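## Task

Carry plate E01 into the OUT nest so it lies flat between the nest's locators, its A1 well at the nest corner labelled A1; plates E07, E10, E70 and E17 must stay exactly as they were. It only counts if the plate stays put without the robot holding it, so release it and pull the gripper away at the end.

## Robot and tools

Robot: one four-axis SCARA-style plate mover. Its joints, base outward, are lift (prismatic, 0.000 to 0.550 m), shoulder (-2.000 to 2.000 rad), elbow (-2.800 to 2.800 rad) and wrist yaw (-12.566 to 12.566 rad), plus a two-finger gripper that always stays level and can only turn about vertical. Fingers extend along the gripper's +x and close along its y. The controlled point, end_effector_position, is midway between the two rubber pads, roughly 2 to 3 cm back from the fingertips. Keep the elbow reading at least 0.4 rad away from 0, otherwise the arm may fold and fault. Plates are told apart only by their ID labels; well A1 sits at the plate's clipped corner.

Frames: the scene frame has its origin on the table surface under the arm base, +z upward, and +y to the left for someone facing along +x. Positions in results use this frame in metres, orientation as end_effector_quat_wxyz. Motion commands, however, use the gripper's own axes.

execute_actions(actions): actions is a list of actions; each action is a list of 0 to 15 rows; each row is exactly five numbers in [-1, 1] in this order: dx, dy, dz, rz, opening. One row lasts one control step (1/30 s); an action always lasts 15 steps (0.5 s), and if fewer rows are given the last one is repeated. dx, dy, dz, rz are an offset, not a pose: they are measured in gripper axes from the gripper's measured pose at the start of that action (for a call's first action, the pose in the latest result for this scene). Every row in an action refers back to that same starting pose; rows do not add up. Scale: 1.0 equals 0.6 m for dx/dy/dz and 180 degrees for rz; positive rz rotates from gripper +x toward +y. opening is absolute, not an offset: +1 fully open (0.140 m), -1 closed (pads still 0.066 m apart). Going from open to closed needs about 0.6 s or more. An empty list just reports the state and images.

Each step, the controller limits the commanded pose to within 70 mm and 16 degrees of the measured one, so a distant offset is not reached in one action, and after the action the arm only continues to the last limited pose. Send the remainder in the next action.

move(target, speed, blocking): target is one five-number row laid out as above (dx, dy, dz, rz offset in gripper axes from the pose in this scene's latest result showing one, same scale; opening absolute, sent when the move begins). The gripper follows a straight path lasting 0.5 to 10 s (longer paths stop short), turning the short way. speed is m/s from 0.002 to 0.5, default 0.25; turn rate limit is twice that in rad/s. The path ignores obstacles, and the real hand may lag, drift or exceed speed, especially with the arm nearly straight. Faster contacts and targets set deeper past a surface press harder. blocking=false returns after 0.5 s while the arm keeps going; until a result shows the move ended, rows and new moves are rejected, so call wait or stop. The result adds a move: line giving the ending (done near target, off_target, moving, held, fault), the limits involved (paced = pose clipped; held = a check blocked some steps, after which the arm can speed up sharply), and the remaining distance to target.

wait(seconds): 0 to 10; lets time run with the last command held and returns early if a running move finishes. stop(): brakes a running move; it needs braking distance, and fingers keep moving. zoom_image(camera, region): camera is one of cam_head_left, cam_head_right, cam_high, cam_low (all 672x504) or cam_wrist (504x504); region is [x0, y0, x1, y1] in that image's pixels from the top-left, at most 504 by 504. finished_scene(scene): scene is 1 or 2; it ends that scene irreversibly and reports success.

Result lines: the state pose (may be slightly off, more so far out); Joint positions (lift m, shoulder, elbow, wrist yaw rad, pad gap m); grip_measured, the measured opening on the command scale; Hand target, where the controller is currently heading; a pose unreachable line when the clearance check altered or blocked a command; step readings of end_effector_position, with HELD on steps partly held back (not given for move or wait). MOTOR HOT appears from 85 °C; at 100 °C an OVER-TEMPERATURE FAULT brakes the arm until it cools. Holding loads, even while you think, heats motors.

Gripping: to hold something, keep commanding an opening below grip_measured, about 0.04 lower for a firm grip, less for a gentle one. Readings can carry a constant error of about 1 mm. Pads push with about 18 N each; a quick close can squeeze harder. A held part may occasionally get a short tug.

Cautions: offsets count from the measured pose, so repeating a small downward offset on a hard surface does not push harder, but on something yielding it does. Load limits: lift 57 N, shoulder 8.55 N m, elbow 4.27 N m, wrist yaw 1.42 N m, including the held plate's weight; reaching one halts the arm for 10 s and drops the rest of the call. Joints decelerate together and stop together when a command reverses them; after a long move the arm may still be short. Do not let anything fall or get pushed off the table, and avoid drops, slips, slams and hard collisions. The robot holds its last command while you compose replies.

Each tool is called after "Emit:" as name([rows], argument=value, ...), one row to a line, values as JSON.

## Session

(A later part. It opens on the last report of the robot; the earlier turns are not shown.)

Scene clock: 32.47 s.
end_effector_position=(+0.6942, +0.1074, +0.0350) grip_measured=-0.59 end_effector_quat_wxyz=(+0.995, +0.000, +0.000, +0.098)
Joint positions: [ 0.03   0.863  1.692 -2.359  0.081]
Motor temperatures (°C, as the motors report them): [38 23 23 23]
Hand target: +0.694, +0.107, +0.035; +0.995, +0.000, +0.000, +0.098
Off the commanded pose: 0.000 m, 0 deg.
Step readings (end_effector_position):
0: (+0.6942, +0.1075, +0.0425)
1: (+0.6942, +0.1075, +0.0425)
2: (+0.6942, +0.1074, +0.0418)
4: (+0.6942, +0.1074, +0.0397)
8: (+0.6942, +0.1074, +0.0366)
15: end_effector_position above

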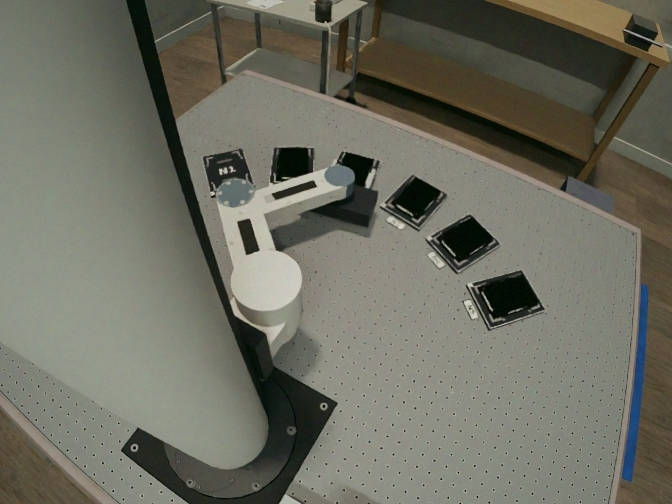

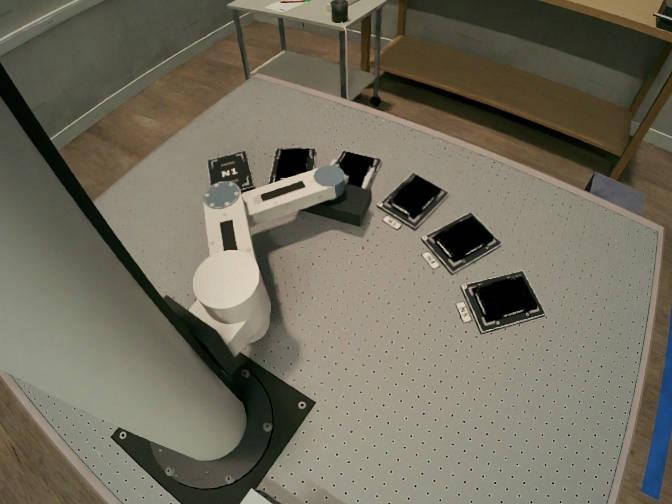

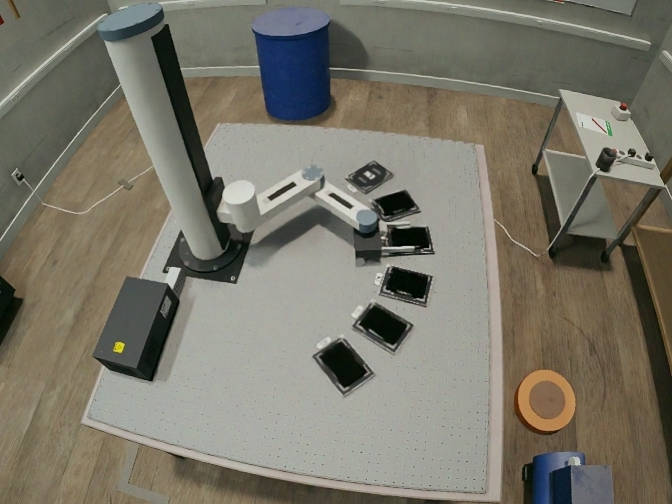

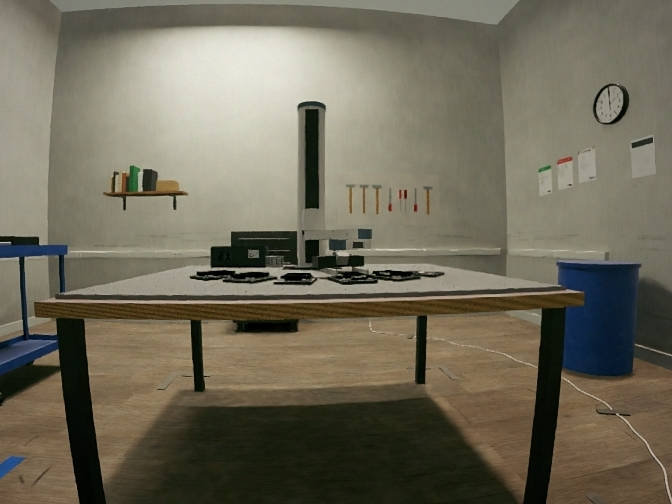

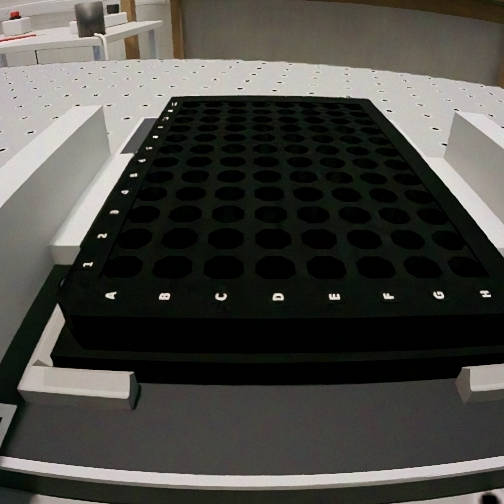

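Emit:
execute_actions([
  [[0,0,-0.0005,0,-0.64],[0,0,-0.0005,0,-0.64],[0,0,-0.0005,0,-0.64],[0,0,-0.0005,0,-0.3],[0,0,-0.0005,0,-0.3],[0,0,-0.0005,0,-0.3],[0,0,-0.0005,0,-0.3],[0,0,-0.0005,0,-0.3],[0,0,0.06,0,-0.3],[0,0,0.06,0,-0.3],[0,0,0.06,0,-0.3],[0,0,0.06,0,-0.3],[0,0,0.06,0,-0.3],[0,0,0.06,0,-0.3],[0,0,0.06,0,-0.3]],
  [[-0.22,0,0.06,0,-0.3]],
])

Scene clock: 33.93 s.
end_effector_position=(+0.5705, +0.0821, +0.0997) grip_measured=-0.30 end_effector_quat_wxyz=(+0.995, +0.000, +0.000, +0.096)
Joint positions: [ 0.095  1.123  1.055 -1.985  0.092]
Motor temperatures (°C, as the motors report them): [38 23 23 23]
Hand target: +0.565, +0.082, +0.100; +0.995, +0.000, +0.000, +0.098
Off the commanded pose: 0.006 m, 0 deg.
Step readings (end_effector_position; steps 1 to 15: 1st action; 16 to 30: 2nd action):
0: (+0.6942, +0.1074, +0.0350)
1: (+0.6942, +0.1074, +0.0350)
2: (+0.6942, +0.1074, +0.0347)
4: (+0.6942, +0.1074, +0.0346)
8: (+0.6942, +0.1074, +0.0346)
15: (+0.6942, +0.1074, +0.0637)
16: (+0.6942, +0.1074, +0.0680)
17: (+0.6926, +0.1074, +0.0714)
19: (+0.6828, +0.1056, +0.0779)
23: (+0.6407, +0.0953, +0.0889)
30: end_effector_position above

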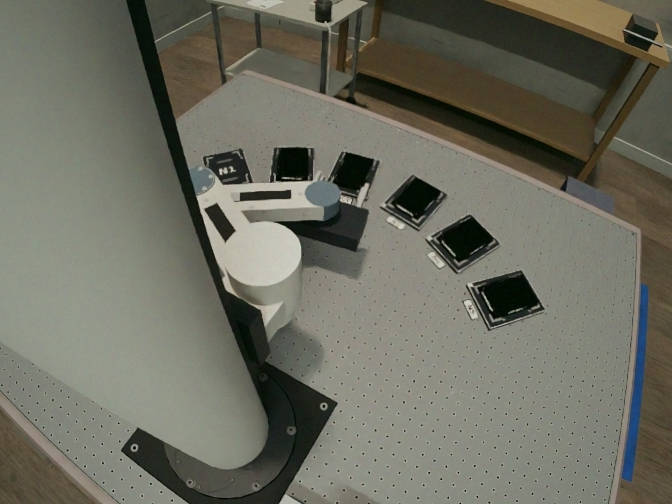

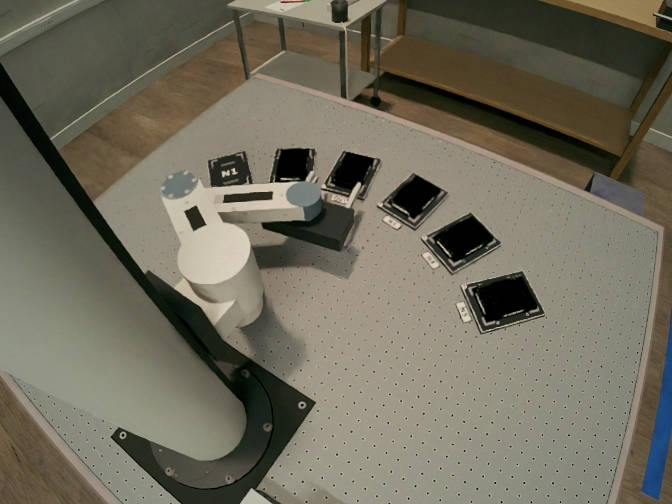

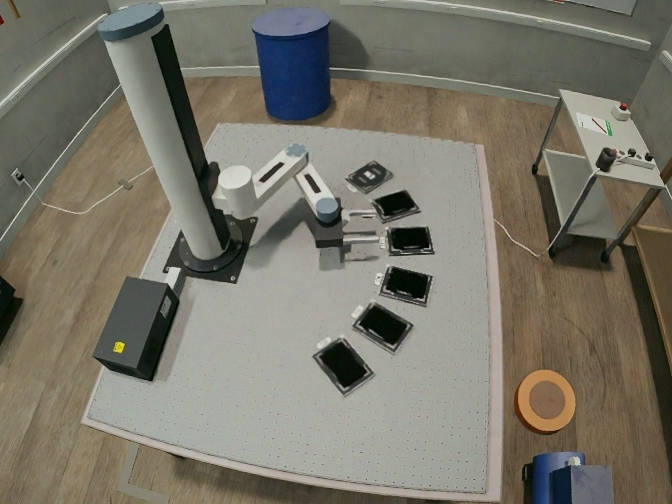

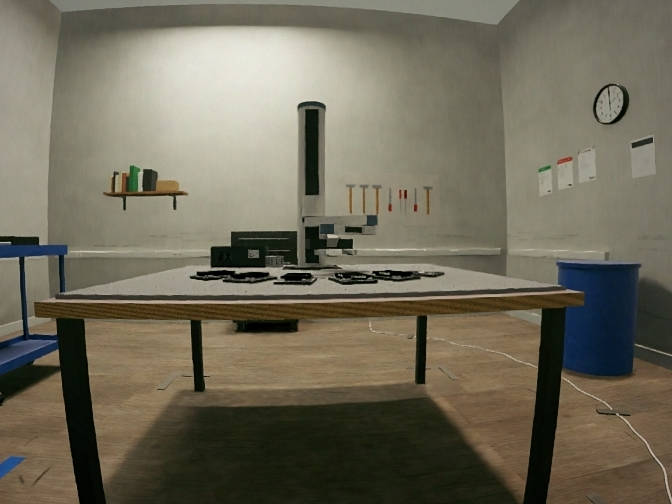

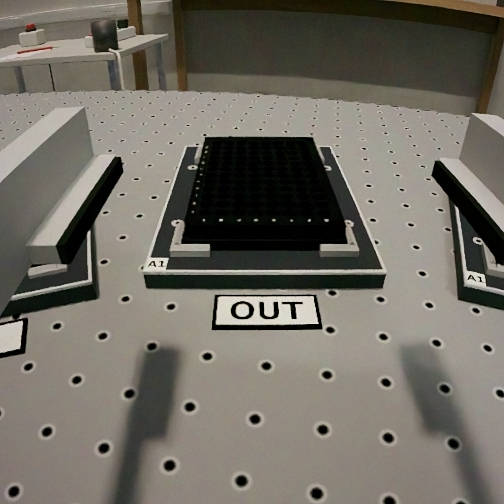

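Emit:
zoom_image(camera="cam_wrist", region=[140, 120, 390, 300])

Emit:
zoom_image(camera="cam_high", region=[340, 150, 460, 270])

Emit:
zoom_image(camera="cam_low", region=[180, 250, 460, 300])

Region (140, 120, 390, 300) of cam_wrist's 504x504 image, scaled by 2.016, with more detail than that image has; it fills the top 363 rows of this view, and the rest is white.

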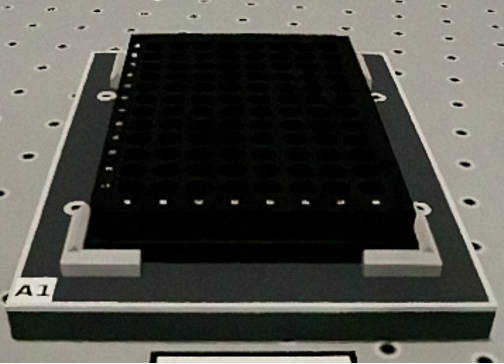

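Region (340, 150, 460, 270) of cam_high's 672x504 image, scaled by 4.200, with more detail than that image has.

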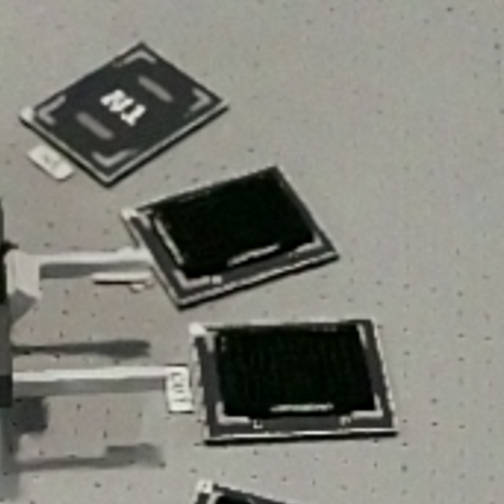

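Region (180, 250, 460, 300) of cam_low's 672x504 image, scaled by 1.800, with more detail than that image has; it fills the top 90 rows of this view, and the rest is white.

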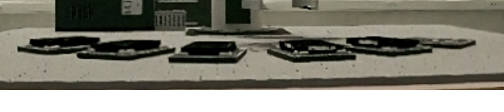

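Emit:
finished_scene(scene=1)

The scene is finished: the task was done.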